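# Move bronze bushings from crate onto turntable disc upright

## Task

Lift every bronze bushing out of the crate and set it on the turntable's disc (never on the central hub), standing on one of its open ends and resting directly on the disc. The steel bushings stay in the crate. Do not end while any bushing is still being carried round by the spinning disc. The crate must stay level and seated inside its corner guides. Every placement must hold without the robot supporting it. Anything the robot is touching at the end must not drop by more than about a fingernail's width once released.

## Robot and tools

Robot: one UR3e arm with a Robotiq 2F-85 parallel gripper. A flat block about 9 cm long sticks out from the wrist 3 axis toward the gripper's +x and turns with it. The wrist camera is on the hand. Fixed cameras are cam_high (896x504) and cam_low (896x504). The wrist camera is cam_wrist (504x504). Each result lists the cameras in that order, along with calibration data (K, distortion, T_world_to_cam).

Scene frame: the origin is on the table top directly under the arm's base. +z is up, and +y is to the left when facing along +x. Distances are in metres. The base itself may sit slightly tilted. The gripper frame: +z runs along the fingers away from the wrist, and the pads close along y. end_effector_position is the point midway between the pads when they are closed. Closed fingertips reach about 19 mm past it, and open ones about 6 mm. As the fingers close, the tips move about 13 mm farther from the wrist, so leave that much clearance above a surface. The reported hand position can be off, more so at long reach.

Joint order, used in every row and every per-joint list in results: elbow, shoulder lift, shoulder pan, wrist 1, wrist 2, wrist 3. Use this order only. Stated ranges in rad: elbow 0 to 3.142; shoulder lift ±6.283; shoulder pan ±3.142; each wrist ±6.283. The real ends can differ by up to 0.010 rad.

A row has 9 numbers, each in [-1, 1]. The first six are joint displacements in the order above, scaled so that 1.0 equals 1.989 rad for elbow, shoulder lift and shoulder pan, and 3.977 rad for the three wrists. Then come gripper position, force_limit and speed.
- Gripper position is absolute, not an offset: +1 is fully open (85 mm), about -0.8 brings the pads together, and -1 closes until something blocks the fingers.
- force_limit runs from -1 (about 20 N per pad) through 0 (about 128 N) to +1 (about 235 N), measured on a 40 mm object.
- speed runs from -1 (about 20 mm/s) through 0 (85) to +1 (150). A faster close adds a few newtons of grip.

execute_actions(actions): a list of up to 15 actions. Each action is a list of 1 to 15 rows, and each row lasts one 1/30 s step. If fewer than 15 rows are given, the last row is held for the rest of the action. Joint numbers are offsets from the joint angles at the start of that action, not from the previous row. For the first action, that means the last reported angles. An action is refused if it would push a joint more than 0.010 rad beyond its range. If the first action is refused or any action is malformed, nothing runs. An empty list just returns state and images. Motion is smoothed and lags about 0.17 s behind the command. Joint targets are capped near the measured angles: 0.575 rad for the big three joints and 1.15 for the wrists. Any step that would move the gripper more than 100 mm is scaled back. Large displacements may therefore need several actions.

move(target, speed, blocking): target is one 9-number row. Its joint entries are offsets from the Joint positions in the latest result that showed them. The gripper numbers are sent at the start. speed is the peak joint rate in rad/s (0.01 to 2, default 0.5). All joints finish together, so the hand travels a curve. A path lasts 0.5 to 10 s and does not avoid obstacles. With blocking=false the result comes back after 0.5 s and the move continues. Check on it with wait(0), or call stop, before sending more commands. The result adds a move: line giving the ending (done, off_target, moving, held, fault), limits=held/none, and the joint farthest from its target.

wait(seconds): 0 to 10 s. The arm holds its last command.
stop(): brakes the current move. The arm needs room to stop; the fingers keep moving.
zoom_image(camera, region): region is [x0, y0, x1, y1] in image pixels, no larger than 504x504.
read_manual(section): returns licence texts only.
finished_scene(scene): ends the current scene, given its number. This cannot be undone.

Result lines: gripper pose and velocity in the scene frame; Joint positions, Joint velocities and Joint targets (rad, in joint order); Wrist force and Wrist torque along the end effector's axes, with a few N of offset, noise, and saturation near 30 N. Gripper object_status: 0 moving; 1 blocked while opening; 2 blocked while closing (a grip); 3 reached the commanded position or pads closed. position_measured is in counts: 3 is open, 78 about 60 mm, 130 about 40 mm, 180 about 20 mm, 230 pads touching. To grip, send -1 and confirm status 2. Settings only change after a new position differing by at least 0.01. To grip more gently, open first. "joint sent to its limit" means a joint hit its end. "joint command not followed" means the clearance check changed the targets.

Things to avoid:
- Contact torque at a joint's load limit (pan and lift 50.7, elbow 26.3, wrists 8.46 N m, held weight included) or any external force of 150 N causes a 10 s fault stop. The arm is stiff, so aiming even slightly past a firm contact can trip this.
- Approach slowly and never press hard.
- Long heavy holds heat the motors. At 70 °C a MOTOR HOT warning appears, and at 85 °C the brakes lock.
- Do not drop, slam or knock anything off the table, and do not bump or tilt the crate.
- Watch for brief tugs on a held part.
- Release every bushing so it stands freely and is at rest before finishing.

Each tool is called as name(argument=value, ...), one argument or row to a line, values as JSON.

## Session

execute_actions(
  actions=[],
)

Scene clock: 0.00 s.
end_effector_position=(+0.0728, +0.2495, +0.1879) position_measured=3 object_status=3 end_effector_quat_wxyz=(-0.195, +0.887, +0.419, +0.007) end_effector_velocity=(+0.000, +0.000, -0.000) end_effector_angular_velocity=(-0.000, -0.000, -0.001)
Joint names: [elbow, shoulder lift, shoulder pan, wrist 1, wrist 2, wrist 3]
Joint positions: [ 2.514 -2.61   1.137 -2.017 -1.591  3.097]
Joint velocities: [-0.    -0.    -0.001  0.     0.    -0.   ]
Motor temperatures (°C, as the motors report them): [38 32 32 43 43 38]
Wrist force (N, on the end effector, along its own x y z axes, offset not removed): no reading
Wrist torque (N m, same axes, about the end effector's origin, offset not removed): no reading
Joint targets: [2.514 -2.610 1.137 -2.017 -1.591 3.097]

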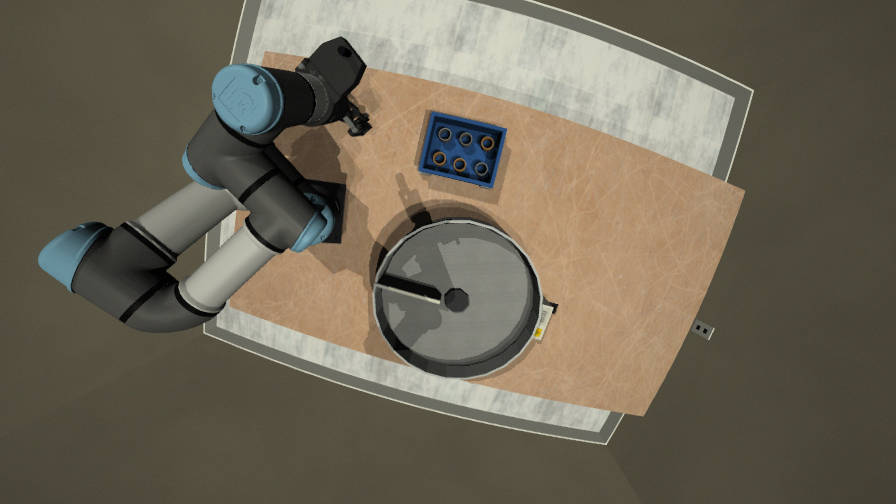

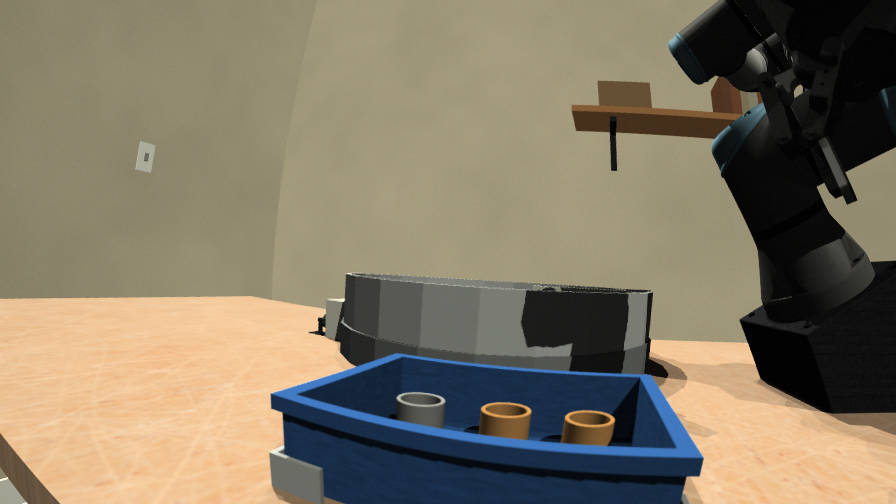

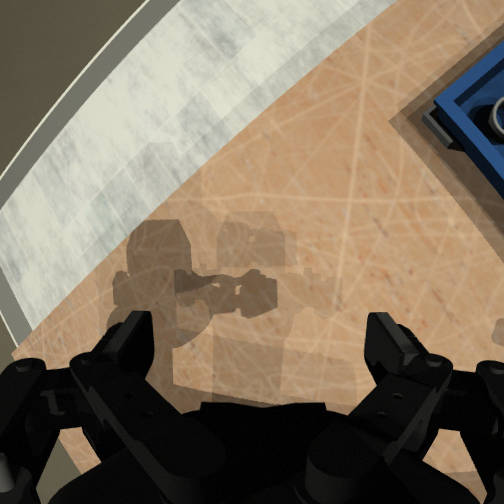

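zoom_image(
  camera="cam_high",
  region=[360, 90, 600, 390],
)

wait(
  seconds=2,
)

Region (360, 90, 600, 390) of cam_high's 896x504 image, scaled by 1.680, with more detail than that image has; it fills the left 403 columns of this view, and the rest is white.

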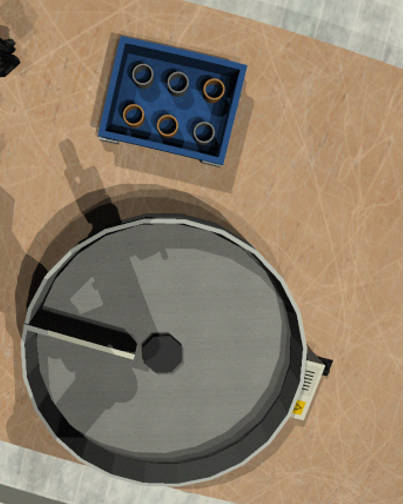

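Scene clock: 6.20 s.
end_effector_position=(+0.0728, +0.2495, +0.1879) position_measured=3 object_status=3 end_effector_quat_wxyz=(-0.195, +0.887, +0.419, +0.007) end_effector_velocity=(+0.000, +0.000, +0.000) end_effector_angular_velocity=(+0.001, -0.001, -0.001)
Joint names: [elbow, shoulder lift, shoulder pan, wrist 1, wrist 2, wrist 3]
Joint positions: [ 2.514 -2.61   1.137 -2.017 -1.591  3.097]
Joint velocities: [-0.001 -0.    -0.    -0.     0.    -0.   ]
Motor temperatures (°C, as the motors report them): [38 32 32 43 43 38]
Wrist force (N, on the end effector, along its own x y z axes, offset not removed): [0.8 1.6 0.3]
Wrist torque (N m, same axes, about the end effector's origin, offset not removed): [0.19 -0.15 0.03]
Joint targets: [2.514 -2.610 1.137 -2.017 -1.591 3.097]
wait: 2.00 s; at rest from the start
camera_calibration (this result's frames):
cam_wrist: T_world_to_cam=[[0.757247, -0.559161, -0.337515, 0.145682], [-0.580658, -0.812954, 0.0440581, 0.271163], [-0.29902, 0.162618, -0.940288, 0.306988], [0, 0, 0, 1]] pos_world=[0.138932, 0.251981, 0.32588]

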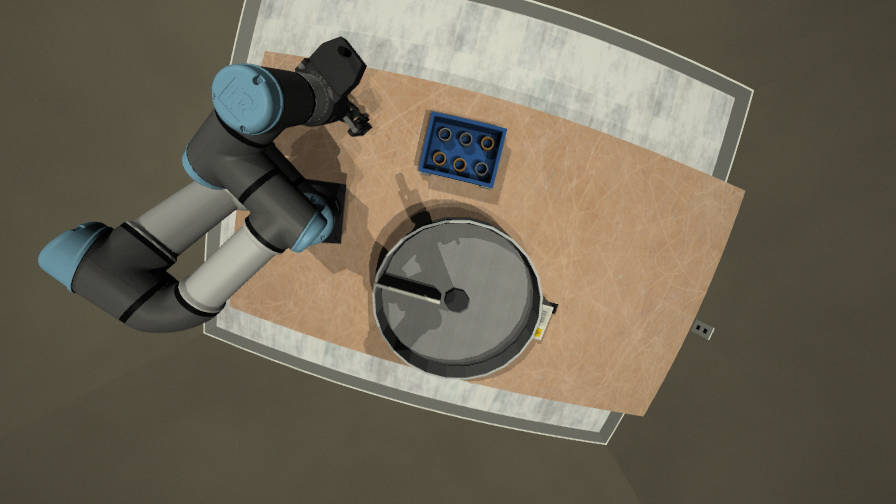

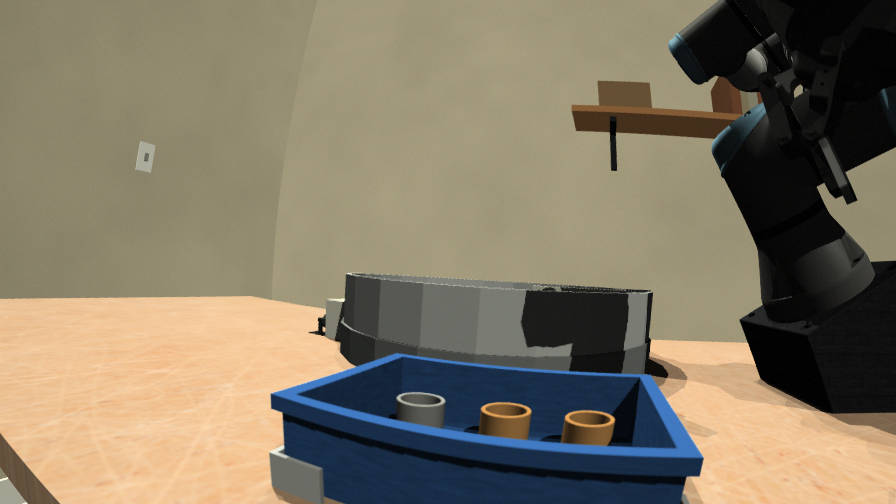

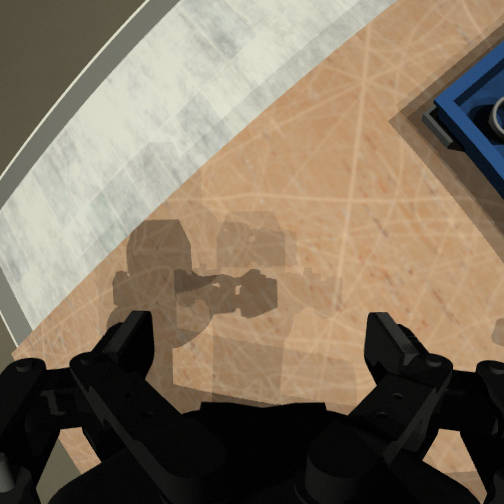

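move(
  target=[-0.1247,0.2383,-0.2489,-0.0453,-0.0357,0.1,0.15,-0.5,0.5],
  speed=0.8,
)

Scene clock: 60.47 s.
end_effector_position=(+0.2531, +0.2054, +0.1203) position_measured=110 object_status=3 end_effector_quat_wxyz=(-0.000, +1.000, +0.027, +0.000) end_effector_velocity=(+0.001, -0.000, -0.000) end_effector_angular_velocity=(-0.002, -0.000, -0.004)
Joint names: [elbow, shoulder lift, shoulder pan, wrist 1, wrist 2, wrist 3]
Joint positions: [ 2.266 -2.136  0.643 -2.197 -1.733  3.494]
Joint velocities: [-0.001  0.002 -0.002 -0.001 -0.     0.002]
Motor temperatures (°C, as the motors report them): [38 32 32 43 43 38]
Wrist force (N, on the end effector, along its own x y z axes, offset not removed): [1.5 1.4 0.2]
Wrist torque (N m, same axes, about the end effector's origin, offset not removed): [0.20 -0.22 0.02]
Joint targets: [2.266 -2.136 0.642 -2.197 -1.733 3.494]
move: done; limits=none; farthest joint: the shoulder pan, 0.001 radians from its target (0.495 radians at the start)
camera_calibration (this result's frames):
cam_wrist: T_world_to_cam=[[0.0720158, -0.9974, -0.00275526, 0.184887], [-0.968674, -0.0705993, 0.238091, 0.26545], [-0.237666, -0.0144774, -0.971239, 0.32914], [0, 0, 0, 1]] pos_world=[0.322045, 0.207912, 0.256981]

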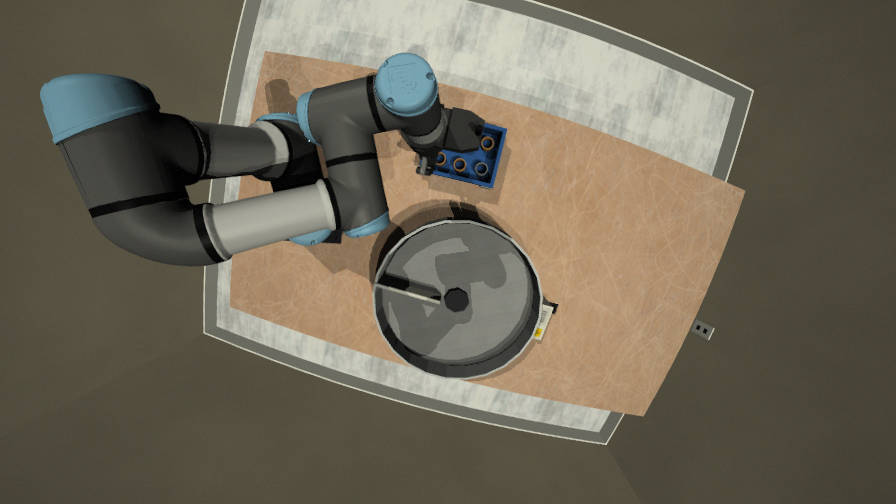

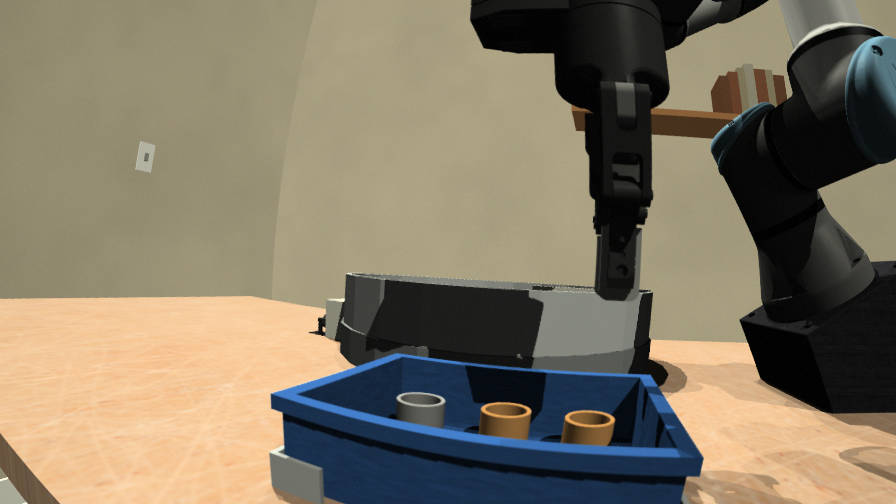

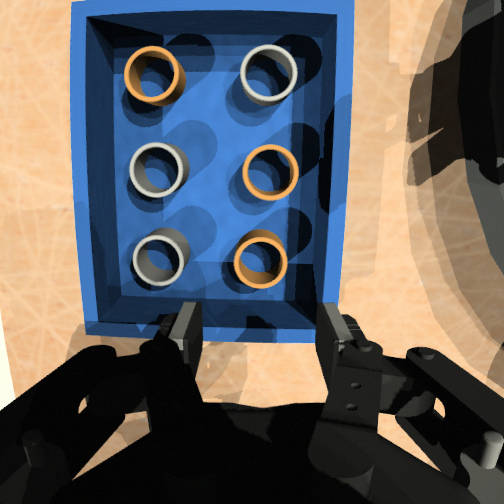

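move(
  target=[0.0637,0.109,-0.0223,-0.0878,0.0054,-0.002,0.08,-0.5,0.5],
)

Scene clock: 67.33 s.
end_effector_position=(+0.2578, +0.2084, +0.0646) position_measured=119 object_status=3 end_effector_quat_wxyz=(-0.000, +1.000, +0.011, +0.000) end_effector_velocity=(-0.000, -0.000, -0.001) end_effector_angular_velocity=(-0.000, +0.001, -0.000)
Joint names: [elbow, shoulder lift, shoulder pan, wrist 1, wrist 2, wrist 3]
Joint positions: [ 2.392 -1.919  0.598 -2.546 -1.712  3.486]
Joint velocities: [ 0.002  0.002 -0.    -0.002  0.    -0.   ]
Motor temperatures (°C, as the motors report them): [38 32 32 43 43 38]
Wrist force (N, on the end effector, along its own x y z axes, offset not removed): [1.1 2.3 0.1]
Wrist torque (N m, same axes, about the end effector's origin, offset not removed): [0.28 -0.19 0.00]
Joint targets: [2.392 -1.919 0.598 -2.546 -1.712 3.486]
move: done; limits=none; farthest joint: the shoulder pan, 0.000 radians from its target (0.044 radians at the start)
camera_calibration (this result's frames):
cam_wrist: T_world_to_cam=[[0.04069, -0.999167, -0.00294453, 0.195873], [-0.970344, -0.0402186, 0.23836, 0.277489], [-0.23828, -0.00684164, -0.971172, 0.274744], [0, 0, 0, 1]] pos_world=[0.326756, 0.20875, 0.201258]

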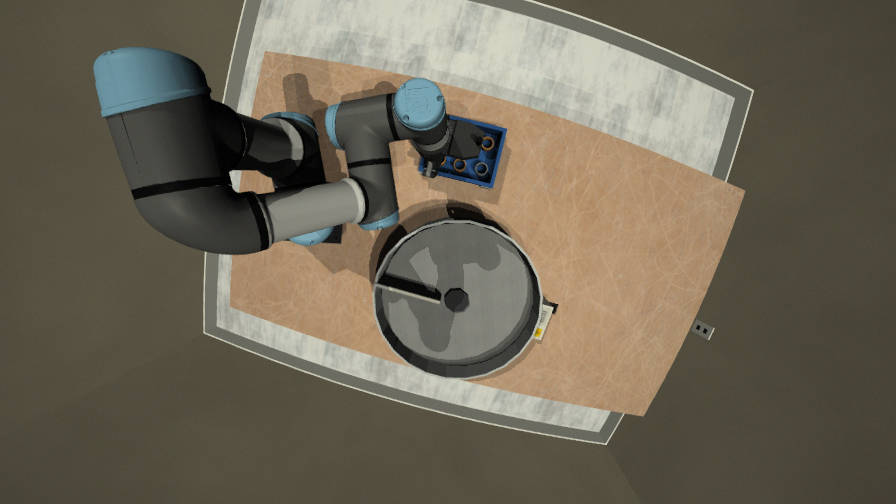

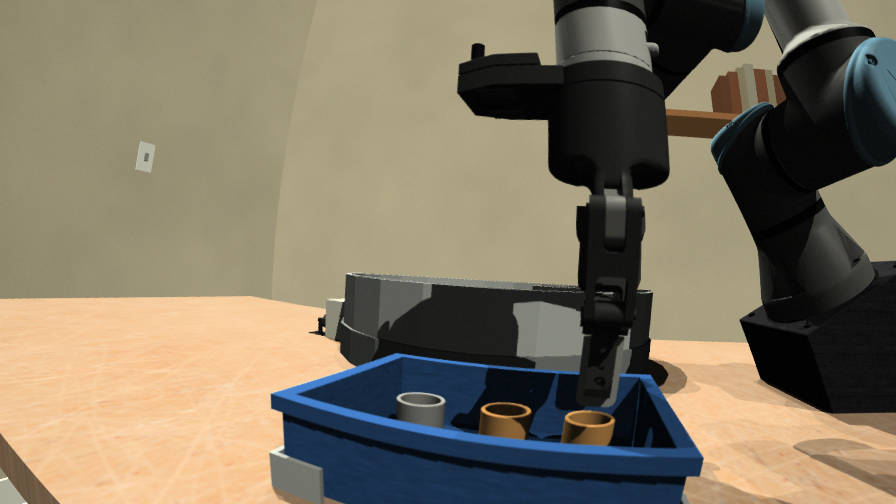

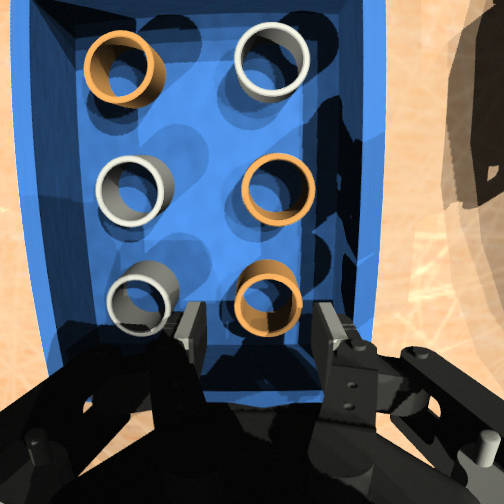

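move(
  target=[0.0226,0.0817,-0.0231,-0.0529,0.004,0,0.08,-0.5,0.5],
  speed=0.25,
)

Scene clock: 78.43 s.
end_effector_position=(+0.2637, +0.2043, +0.0311) position_measured=119 object_status=3 end_effector_quat_wxyz=(+0.003, +1.000, -0.009, +0.000) end_effector_velocity=(+0.000, -0.000, -0.000) end_effector_angular_velocity=(-0.000, -0.000, -0.001)
Joint names: [elbow, shoulder lift, shoulder pan, wrist 1, wrist 2, wrist 3]
Joint positions: [ 2.437 -1.757  0.552 -2.756 -1.696  3.486]
Joint velocities: [ 0.     0.002 -0.001 -0.002  0.    -0.   ]
Motor temperatures (°C, as the motors report them): [38 32 32 43 43 38]
Wrist force (N, on the end effector, along its own x y z axes, offset not removed): [0.3 0.4 -0.6]
Wrist torque (N m, same axes, about the end effector's origin, offset not removed): [0.13 -0.08 0.02]
Joint targets: [2.437 -1.757 0.552 -2.757 -1.696 3.486]
move: done; limits=none; farthest joint: the shoulder pan, 0.000 radians from its target (0.046 radians at the start)
camera_calibration (this result's frames):
cam_wrist: T_world_to_cam=[[0.000475132, -0.999993, 0.00372691, 0.201916], [-0.971142, 0.000427464, 0.238504, 0.282933], [-0.238504, -0.00373268, -0.971134, 0.242997], [0, 0, 0, 1]] pos_world=[0.332628, 0.202701, 0.16775]

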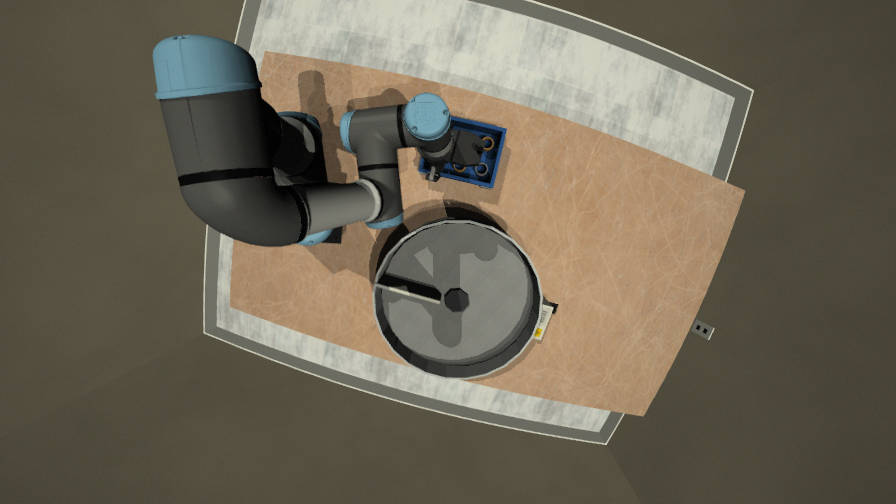

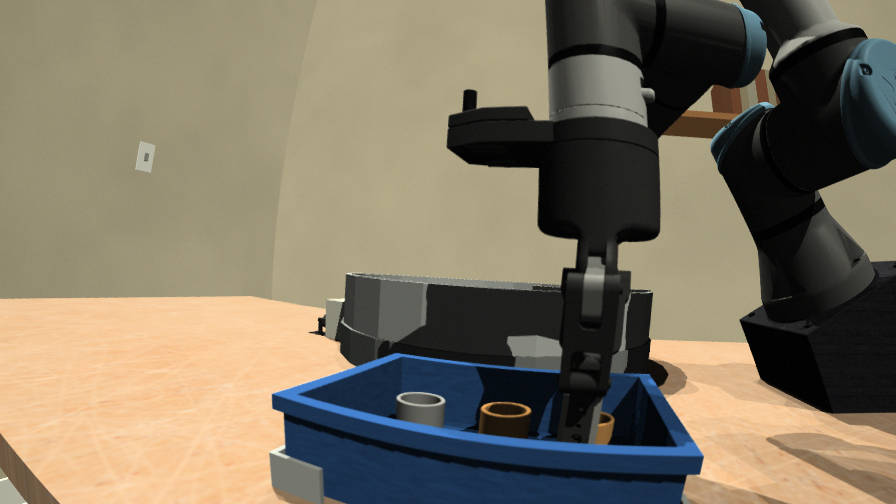

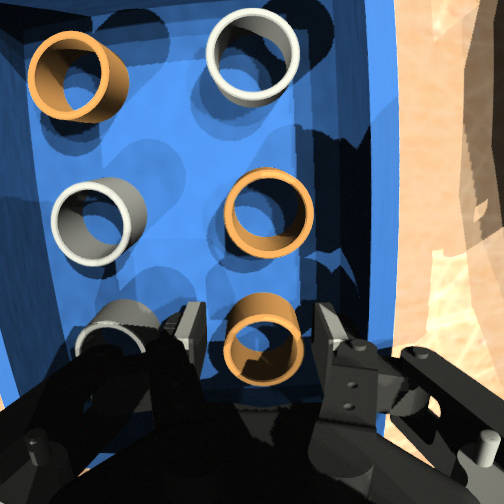

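execute_actions(
  actions=[
    [[0.011,-0.005,0.0045,-0.003,0,0,0.08,-0.5,0.5]],
    [[0,0,0,0,0,0,-1,-0.5,0]],
    [[0,0,0,0,0,0,-1,-0.5,0]],
  ],
)

Scene clock: 82.10 s.
end_effector_position=(+0.2577, +0.2052, +0.0317) position_measured=154 object_status=2 end_effector_quat_wxyz=(+0.001, +1.000, -0.005, +0.000) end_effector_velocity=(+0.001, -0.000, +0.000) end_effector_angular_velocity=(-0.000, -0.001, -0.001)
Joint names: [elbow, shoulder lift, shoulder pan, wrist 1, wrist 2, wrist 3]
Joint positions: [ 2.459 -1.767  0.561 -2.768 -1.696  3.486]
Joint velocities: [-0.001 -0.    -0.002  0.     0.    -0.   ]
Motor temperatures (°C, as the motors report them): [38 32 32 43 43 38]
Wrist force (N, on the end effector, along its own x y z axes, offset not removed): [-3.1 2.7 -16.3]
Wrist torque (N m, same axes, about the end effector's origin, offset not removed): [0.12 -0.13 0.02]
Joint targets: [2.459 -1.767 0.561 -2.768 -1.696 3.486]
camera_calibration (this result's frames):
cam_wrist: T_world_to_cam=[[0.00816545, -0.999966, -0.000735909, 0.200969], [-0.971035, -0.00810495, 0.2388, 0.278728], [-0.238797, -0.00123531, -0.971069, 0.241741], [0, 0, 0, 1]] pos_world=[0.32674, 0.20352, 0.168334]

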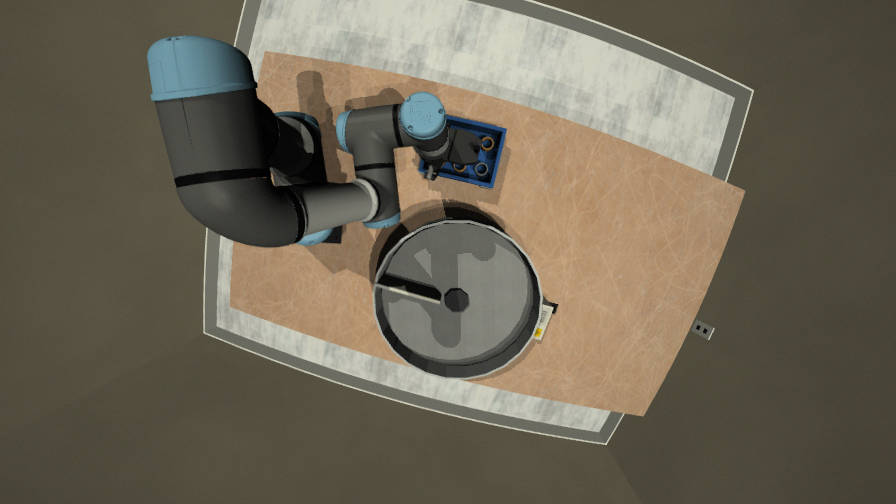

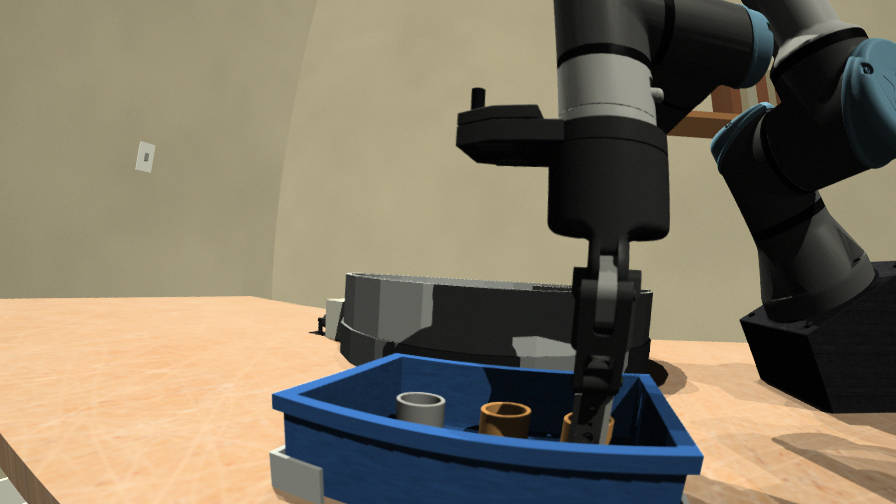

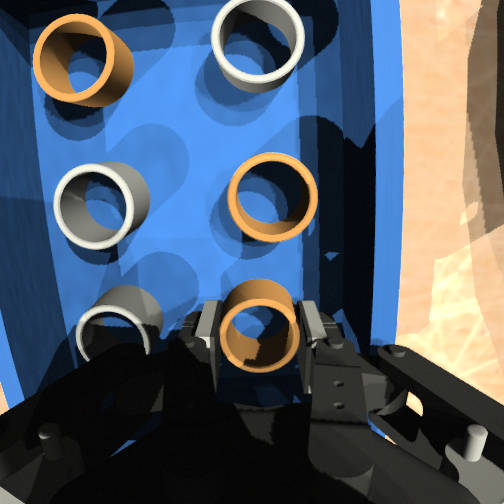

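move(
  target=[-0.136,-0.26,0.057,0.201,-0.013,0,-1,-0.5,0],
  speed=0.5,
)

Scene clock: 100.23 s.
end_effector_position=(+0.2398, +0.1975, +0.1588) position_measured=154 object_status=2 end_effector_quat_wxyz=(-0.001, +0.999, +0.045, +0.001) end_effector_velocity=(+0.000, -0.000, +0.001) end_effector_angular_velocity=(+0.000, -0.001, +0.000)
Joint names: [elbow, shoulder lift, shoulder pan, wrist 1, wrist 2, wrist 3]
Joint positions: [ 2.188 -2.284  0.675 -1.969 -1.748  3.486]
Joint velocities: [-0.002 -0.001  0.     0.002 -0.    -0.   ]
Motor temperatures (°C, as the motors report them): [38 32 32 43 43 38]
Wrist force (N, on the end effector, along its own x y z axes, offset not removed): [0.4 1.9 0.2]
Wrist torque (N m, same axes, about the end effector's origin, offset not removed): [0.26 -0.10 0.01]
Joint targets: [2.188 -2.284 0.675 -1.969 -1.748 3.486]
move: done; limits=none; farthest joint: the shoulder pan, 0.000 radians from its target (0.113 radians at the start)
camera_calibration (this result's frames):
cam_wrist: T_world_to_cam=[[0.10808, -0.994134, -0.00412107, 0.16896], [-0.965799, -0.105981, 0.236646, 0.249316], [-0.235694, -0.0215966, -0.971587, 0.364247], [0, 0, 0, 1]] pos_world=[0.308378, 0.202258, 0.295594]

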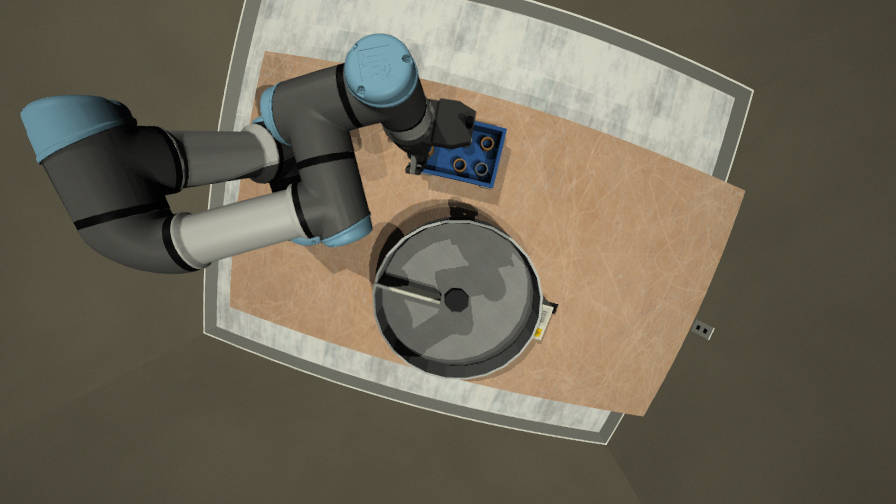

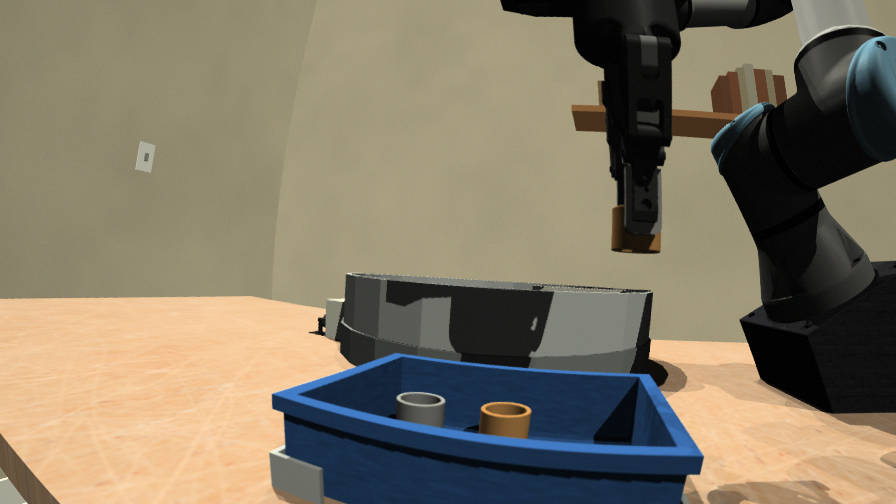

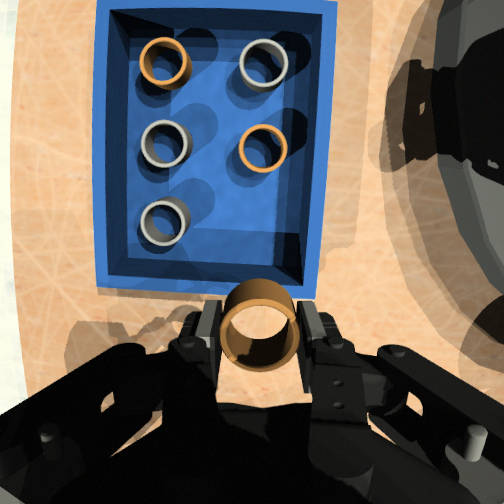

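move(
  target=[-0.2976,0.1639,-0.6657,0.1114,0.1499,0,-1,-0.5,0],
  speed=0.8,
)

Scene clock: 105.63 s.
end_effector_position=(+0.4313, -0.0294, +0.1596) position_measured=154 object_status=2 end_effector_quat_wxyz=(-0.001, +0.847, -0.531, -0.000) end_effector_velocity=(+0.000, -0.001, +0.000) end_effector_angular_velocity=(-0.001, -0.001, -0.003)
Joint names: [elbow, shoulder lift, shoulder pan, wrist 1, wrist 2, wrist 3]
Joint positions: [ 1.597 -1.958 -0.649 -1.526 -1.152  3.486]
Joint velocities: [-0.001  0.001 -0.003  0.     0.001  0.   ]
Motor temperatures (°C, as the motors report them): [38 32 32 43 43 38]
Wrist force (N, on the end effector, along its own x y z axes, offset not removed): [1.5 1.6 0.0]
Wrist torque (N m, same axes, about the end effector's origin, offset not removed): [0.21 -0.32 0.01]
Joint targets: [1.597 -1.958 -0.649 -1.526 -1.152 3.486]
move: done; limits=none; farthest joint: the elbow, 0.001 radians from its target (0.592 radians at the start)
camera_calibration (this result's frames):
cam_wrist: T_world_to_cam=[[-0.892369, -0.4513, -0.00254601, 0.369933], [-0.438634, 0.865968, 0.240209, 0.21075], [-0.106201, 0.215471, -0.970718, 0.35618], [0, 0, 0, 1]] pos_world=[0.460386, -0.0922988, 0.296068]

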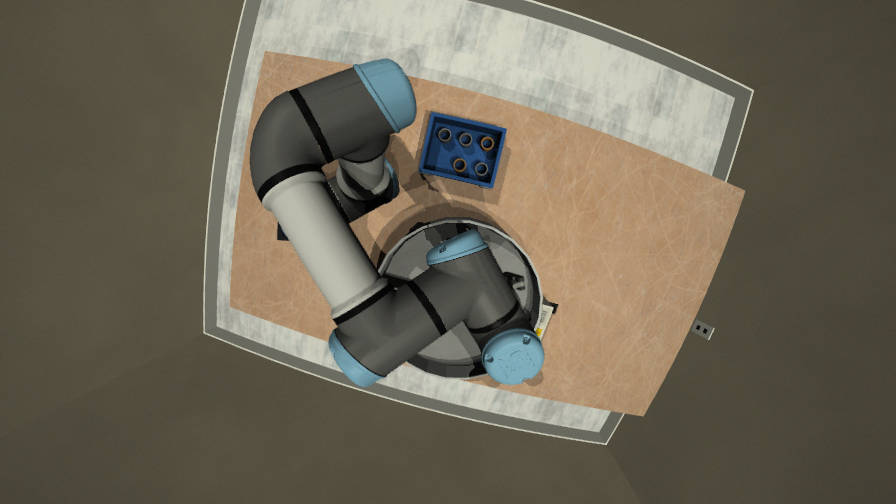

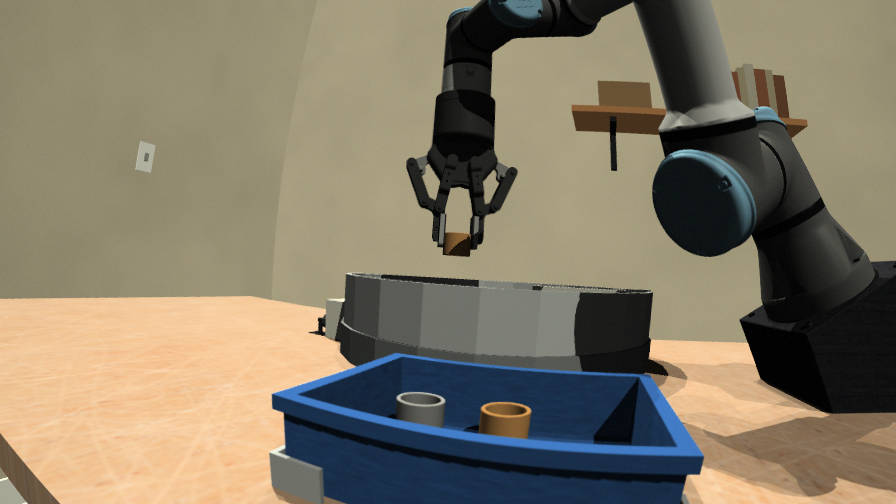

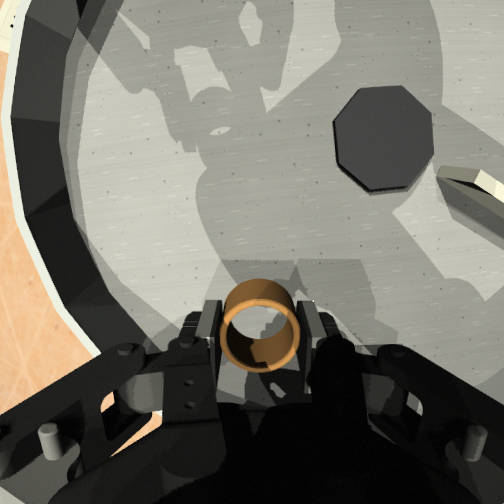

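move(
  target=[0.1197,0.0578,0.0654,-0.1018,-0.0108,0,-1,-0.5,0],
  speed=0.3,
)

Scene clock: 110.43 s.
end_effector_position=(+0.4316, -0.0293, +0.0900) position_measured=154 object_status=2 end_effector_quat_wxyz=(-0.001, +0.881, -0.474, -0.000) end_effector_velocity=(-0.000, +0.001, -0.000) end_effector_angular_velocity=(+0.001, +0.000, +0.003)
Joint names: [elbow, shoulder lift, shoulder pan, wrist 1, wrist 2, wrist 3]
Joint positions: [ 1.835 -1.843 -0.519 -1.931 -1.195  3.486]
Joint velocities: [ 0.001  0.     0.003 -0.002 -0.001 -0.   ]
Motor temperatures (°C, as the motors report them): [38 32 32 43 43 38]
Wrist force (N, on the end effector, along its own x y z axes, offset not removed): [1.4 1.3 0.1]
Wrist torque (N m, same axes, about the end effector's origin, offset not removed): [0.17 -0.23 -0.01]
Joint targets: [1.835 -1.843 -0.519 -1.931 -1.195 3.486]
move: done; limits=none; farthest joint: the shoulder pan, 0.000 radians from its target (0.130 radians at the start)
camera_calibration (this result's frames):
cam_wrist: T_world_to_cam=[[-0.82467, -0.565603, -0.00353523, 0.337617], [-0.549774, 0.800091, 0.240004, 0.273476], [-0.132919, 0.199868, -0.970765, 0.299744], [0, 0, 0, 1]] pos_world=[0.468614, -0.0877577, 0.226539]

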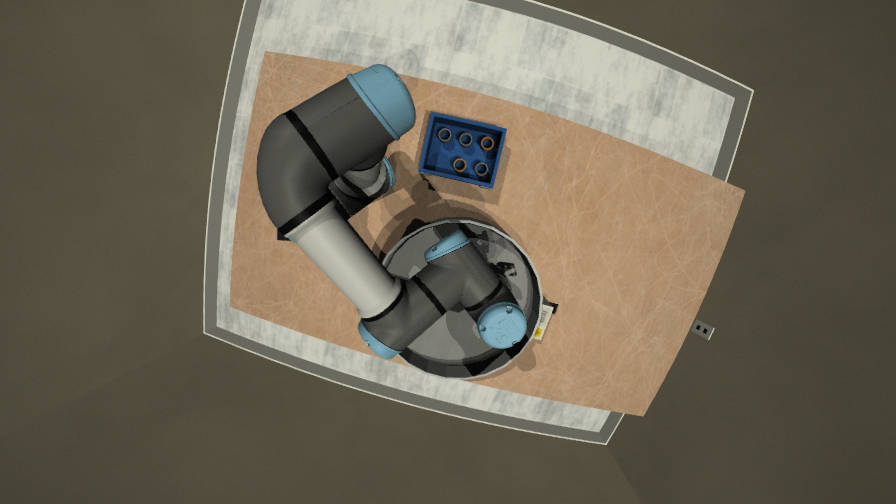

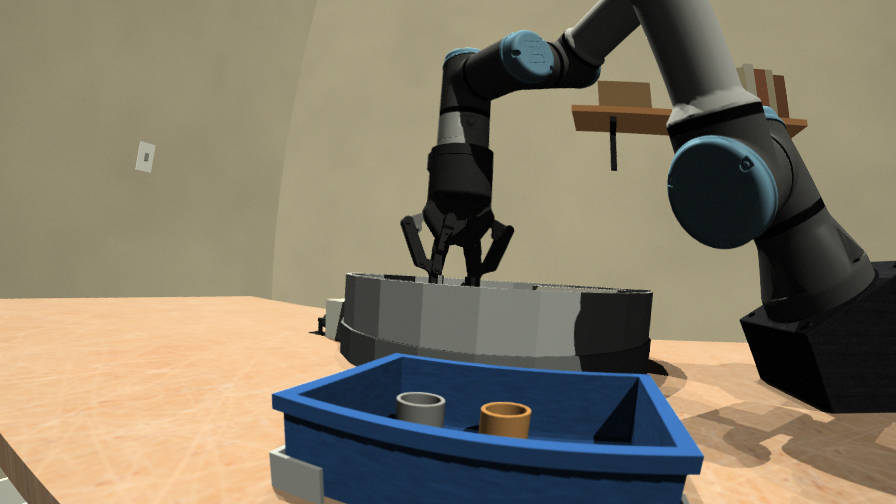

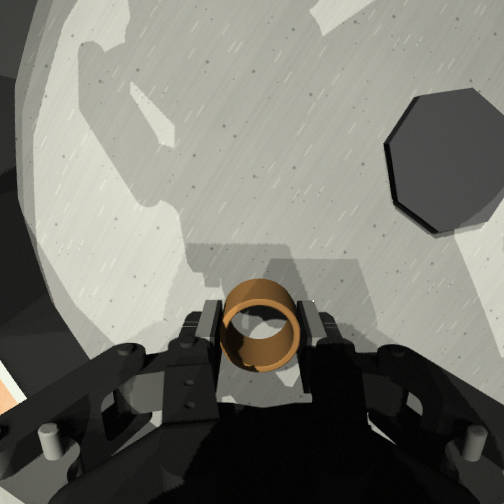

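move(
  target=[0.030,0.023,0.015,-0.027,-0.003,0,-1,-0.5,0],
  speed=0.08,
)

Scene clock: 125.27 s.
end_effector_position=(+0.4302, -0.0288, +0.0713) position_measured=154 object_status=2 end_effector_quat_wxyz=(+0.000, +0.887, -0.461, +0.000) end_effector_velocity=(-0.000, -0.000, -0.000) end_effector_angular_velocity=(-0.000, +0.001, -0.001)
Joint names: [elbow, shoulder lift, shoulder pan, wrist 1, wrist 2, wrist 3]
Joint positions: [ 1.888 -1.801 -0.49  -2.037 -1.207  3.486]
Joint velocities: [ 0.001 -0.    -0.001  0.    -0.001 -0.   ]
Motor temperatures (°C, as the motors report them): [38 32 32 43 43 38]
Wrist force (N, on the end effector, along its own x y z axes, offset not removed): [0.3 2.0 -16.1]
Wrist torque (N m, same axes, about the end effector's origin, offset not removed): [0.38 -0.30 -0.01]
Joint targets: [1.889 -1.801 -0.490 -2.037 -1.207 3.486]
FORCE FAULT: contact force on the arm reached its limit, and the arm stopped for 10 seconds. The contact can be on any part of the arm, not only on its tool. That time counts as 20 of the actions that you can send in this scene. The arm's remaining commands of this call were not run. The arm holds still and accepts commands again. Move the arm away from the contact; if what it grips holds it there, let go first. Pushing or pulling that hard again can fault the arm again.
move: fault; limits=none; farthest joint: the elbow, 0.007 radians from its target (0.060 radians at the start)
camera_calibration (this result's frames):
cam_wrist: T_world_to_cam=[[-0.807521, -0.589835, -0.00197914, 0.328468], [-0.573173, 0.78391, 0.238658, 0.286476], [-0.139218, 0.193856, -0.971102, 0.283833], [0, 0, 0, 1]] pos_world=[0.46896, -0.0858517, 0.207911]

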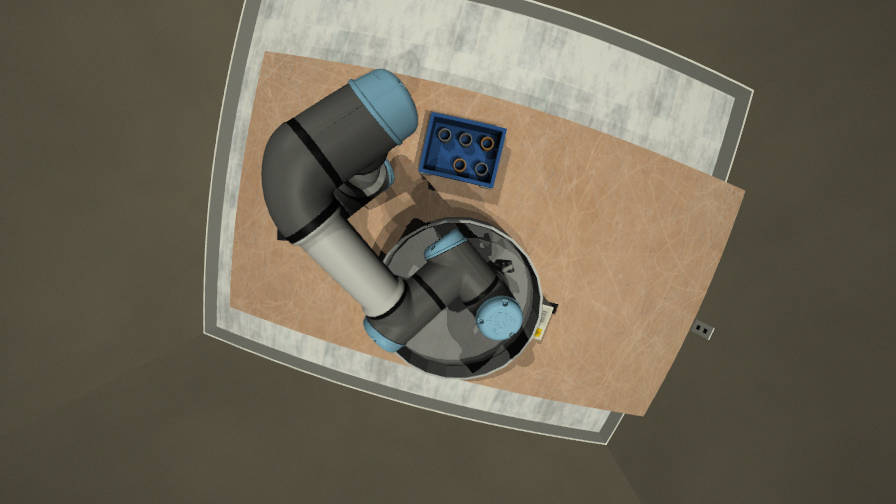

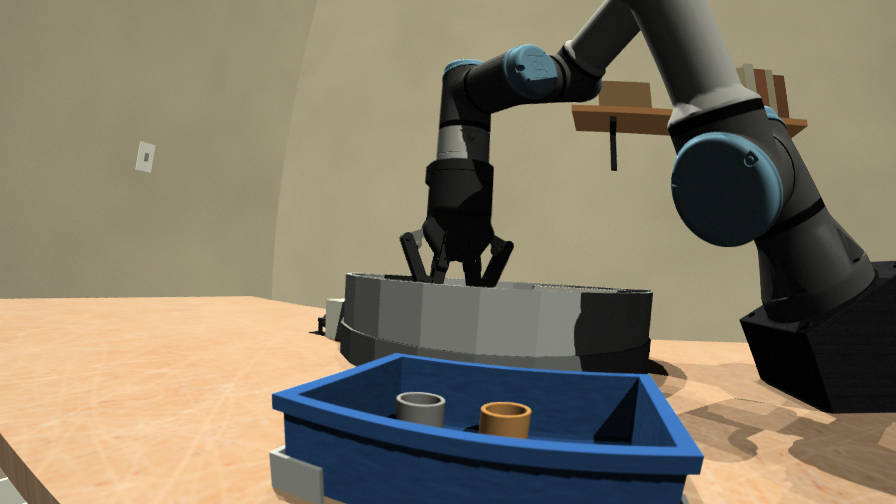

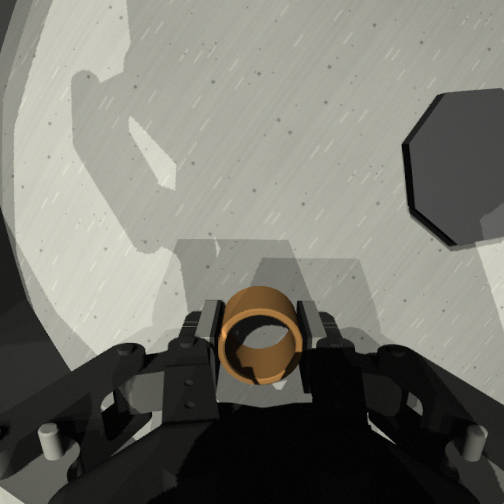

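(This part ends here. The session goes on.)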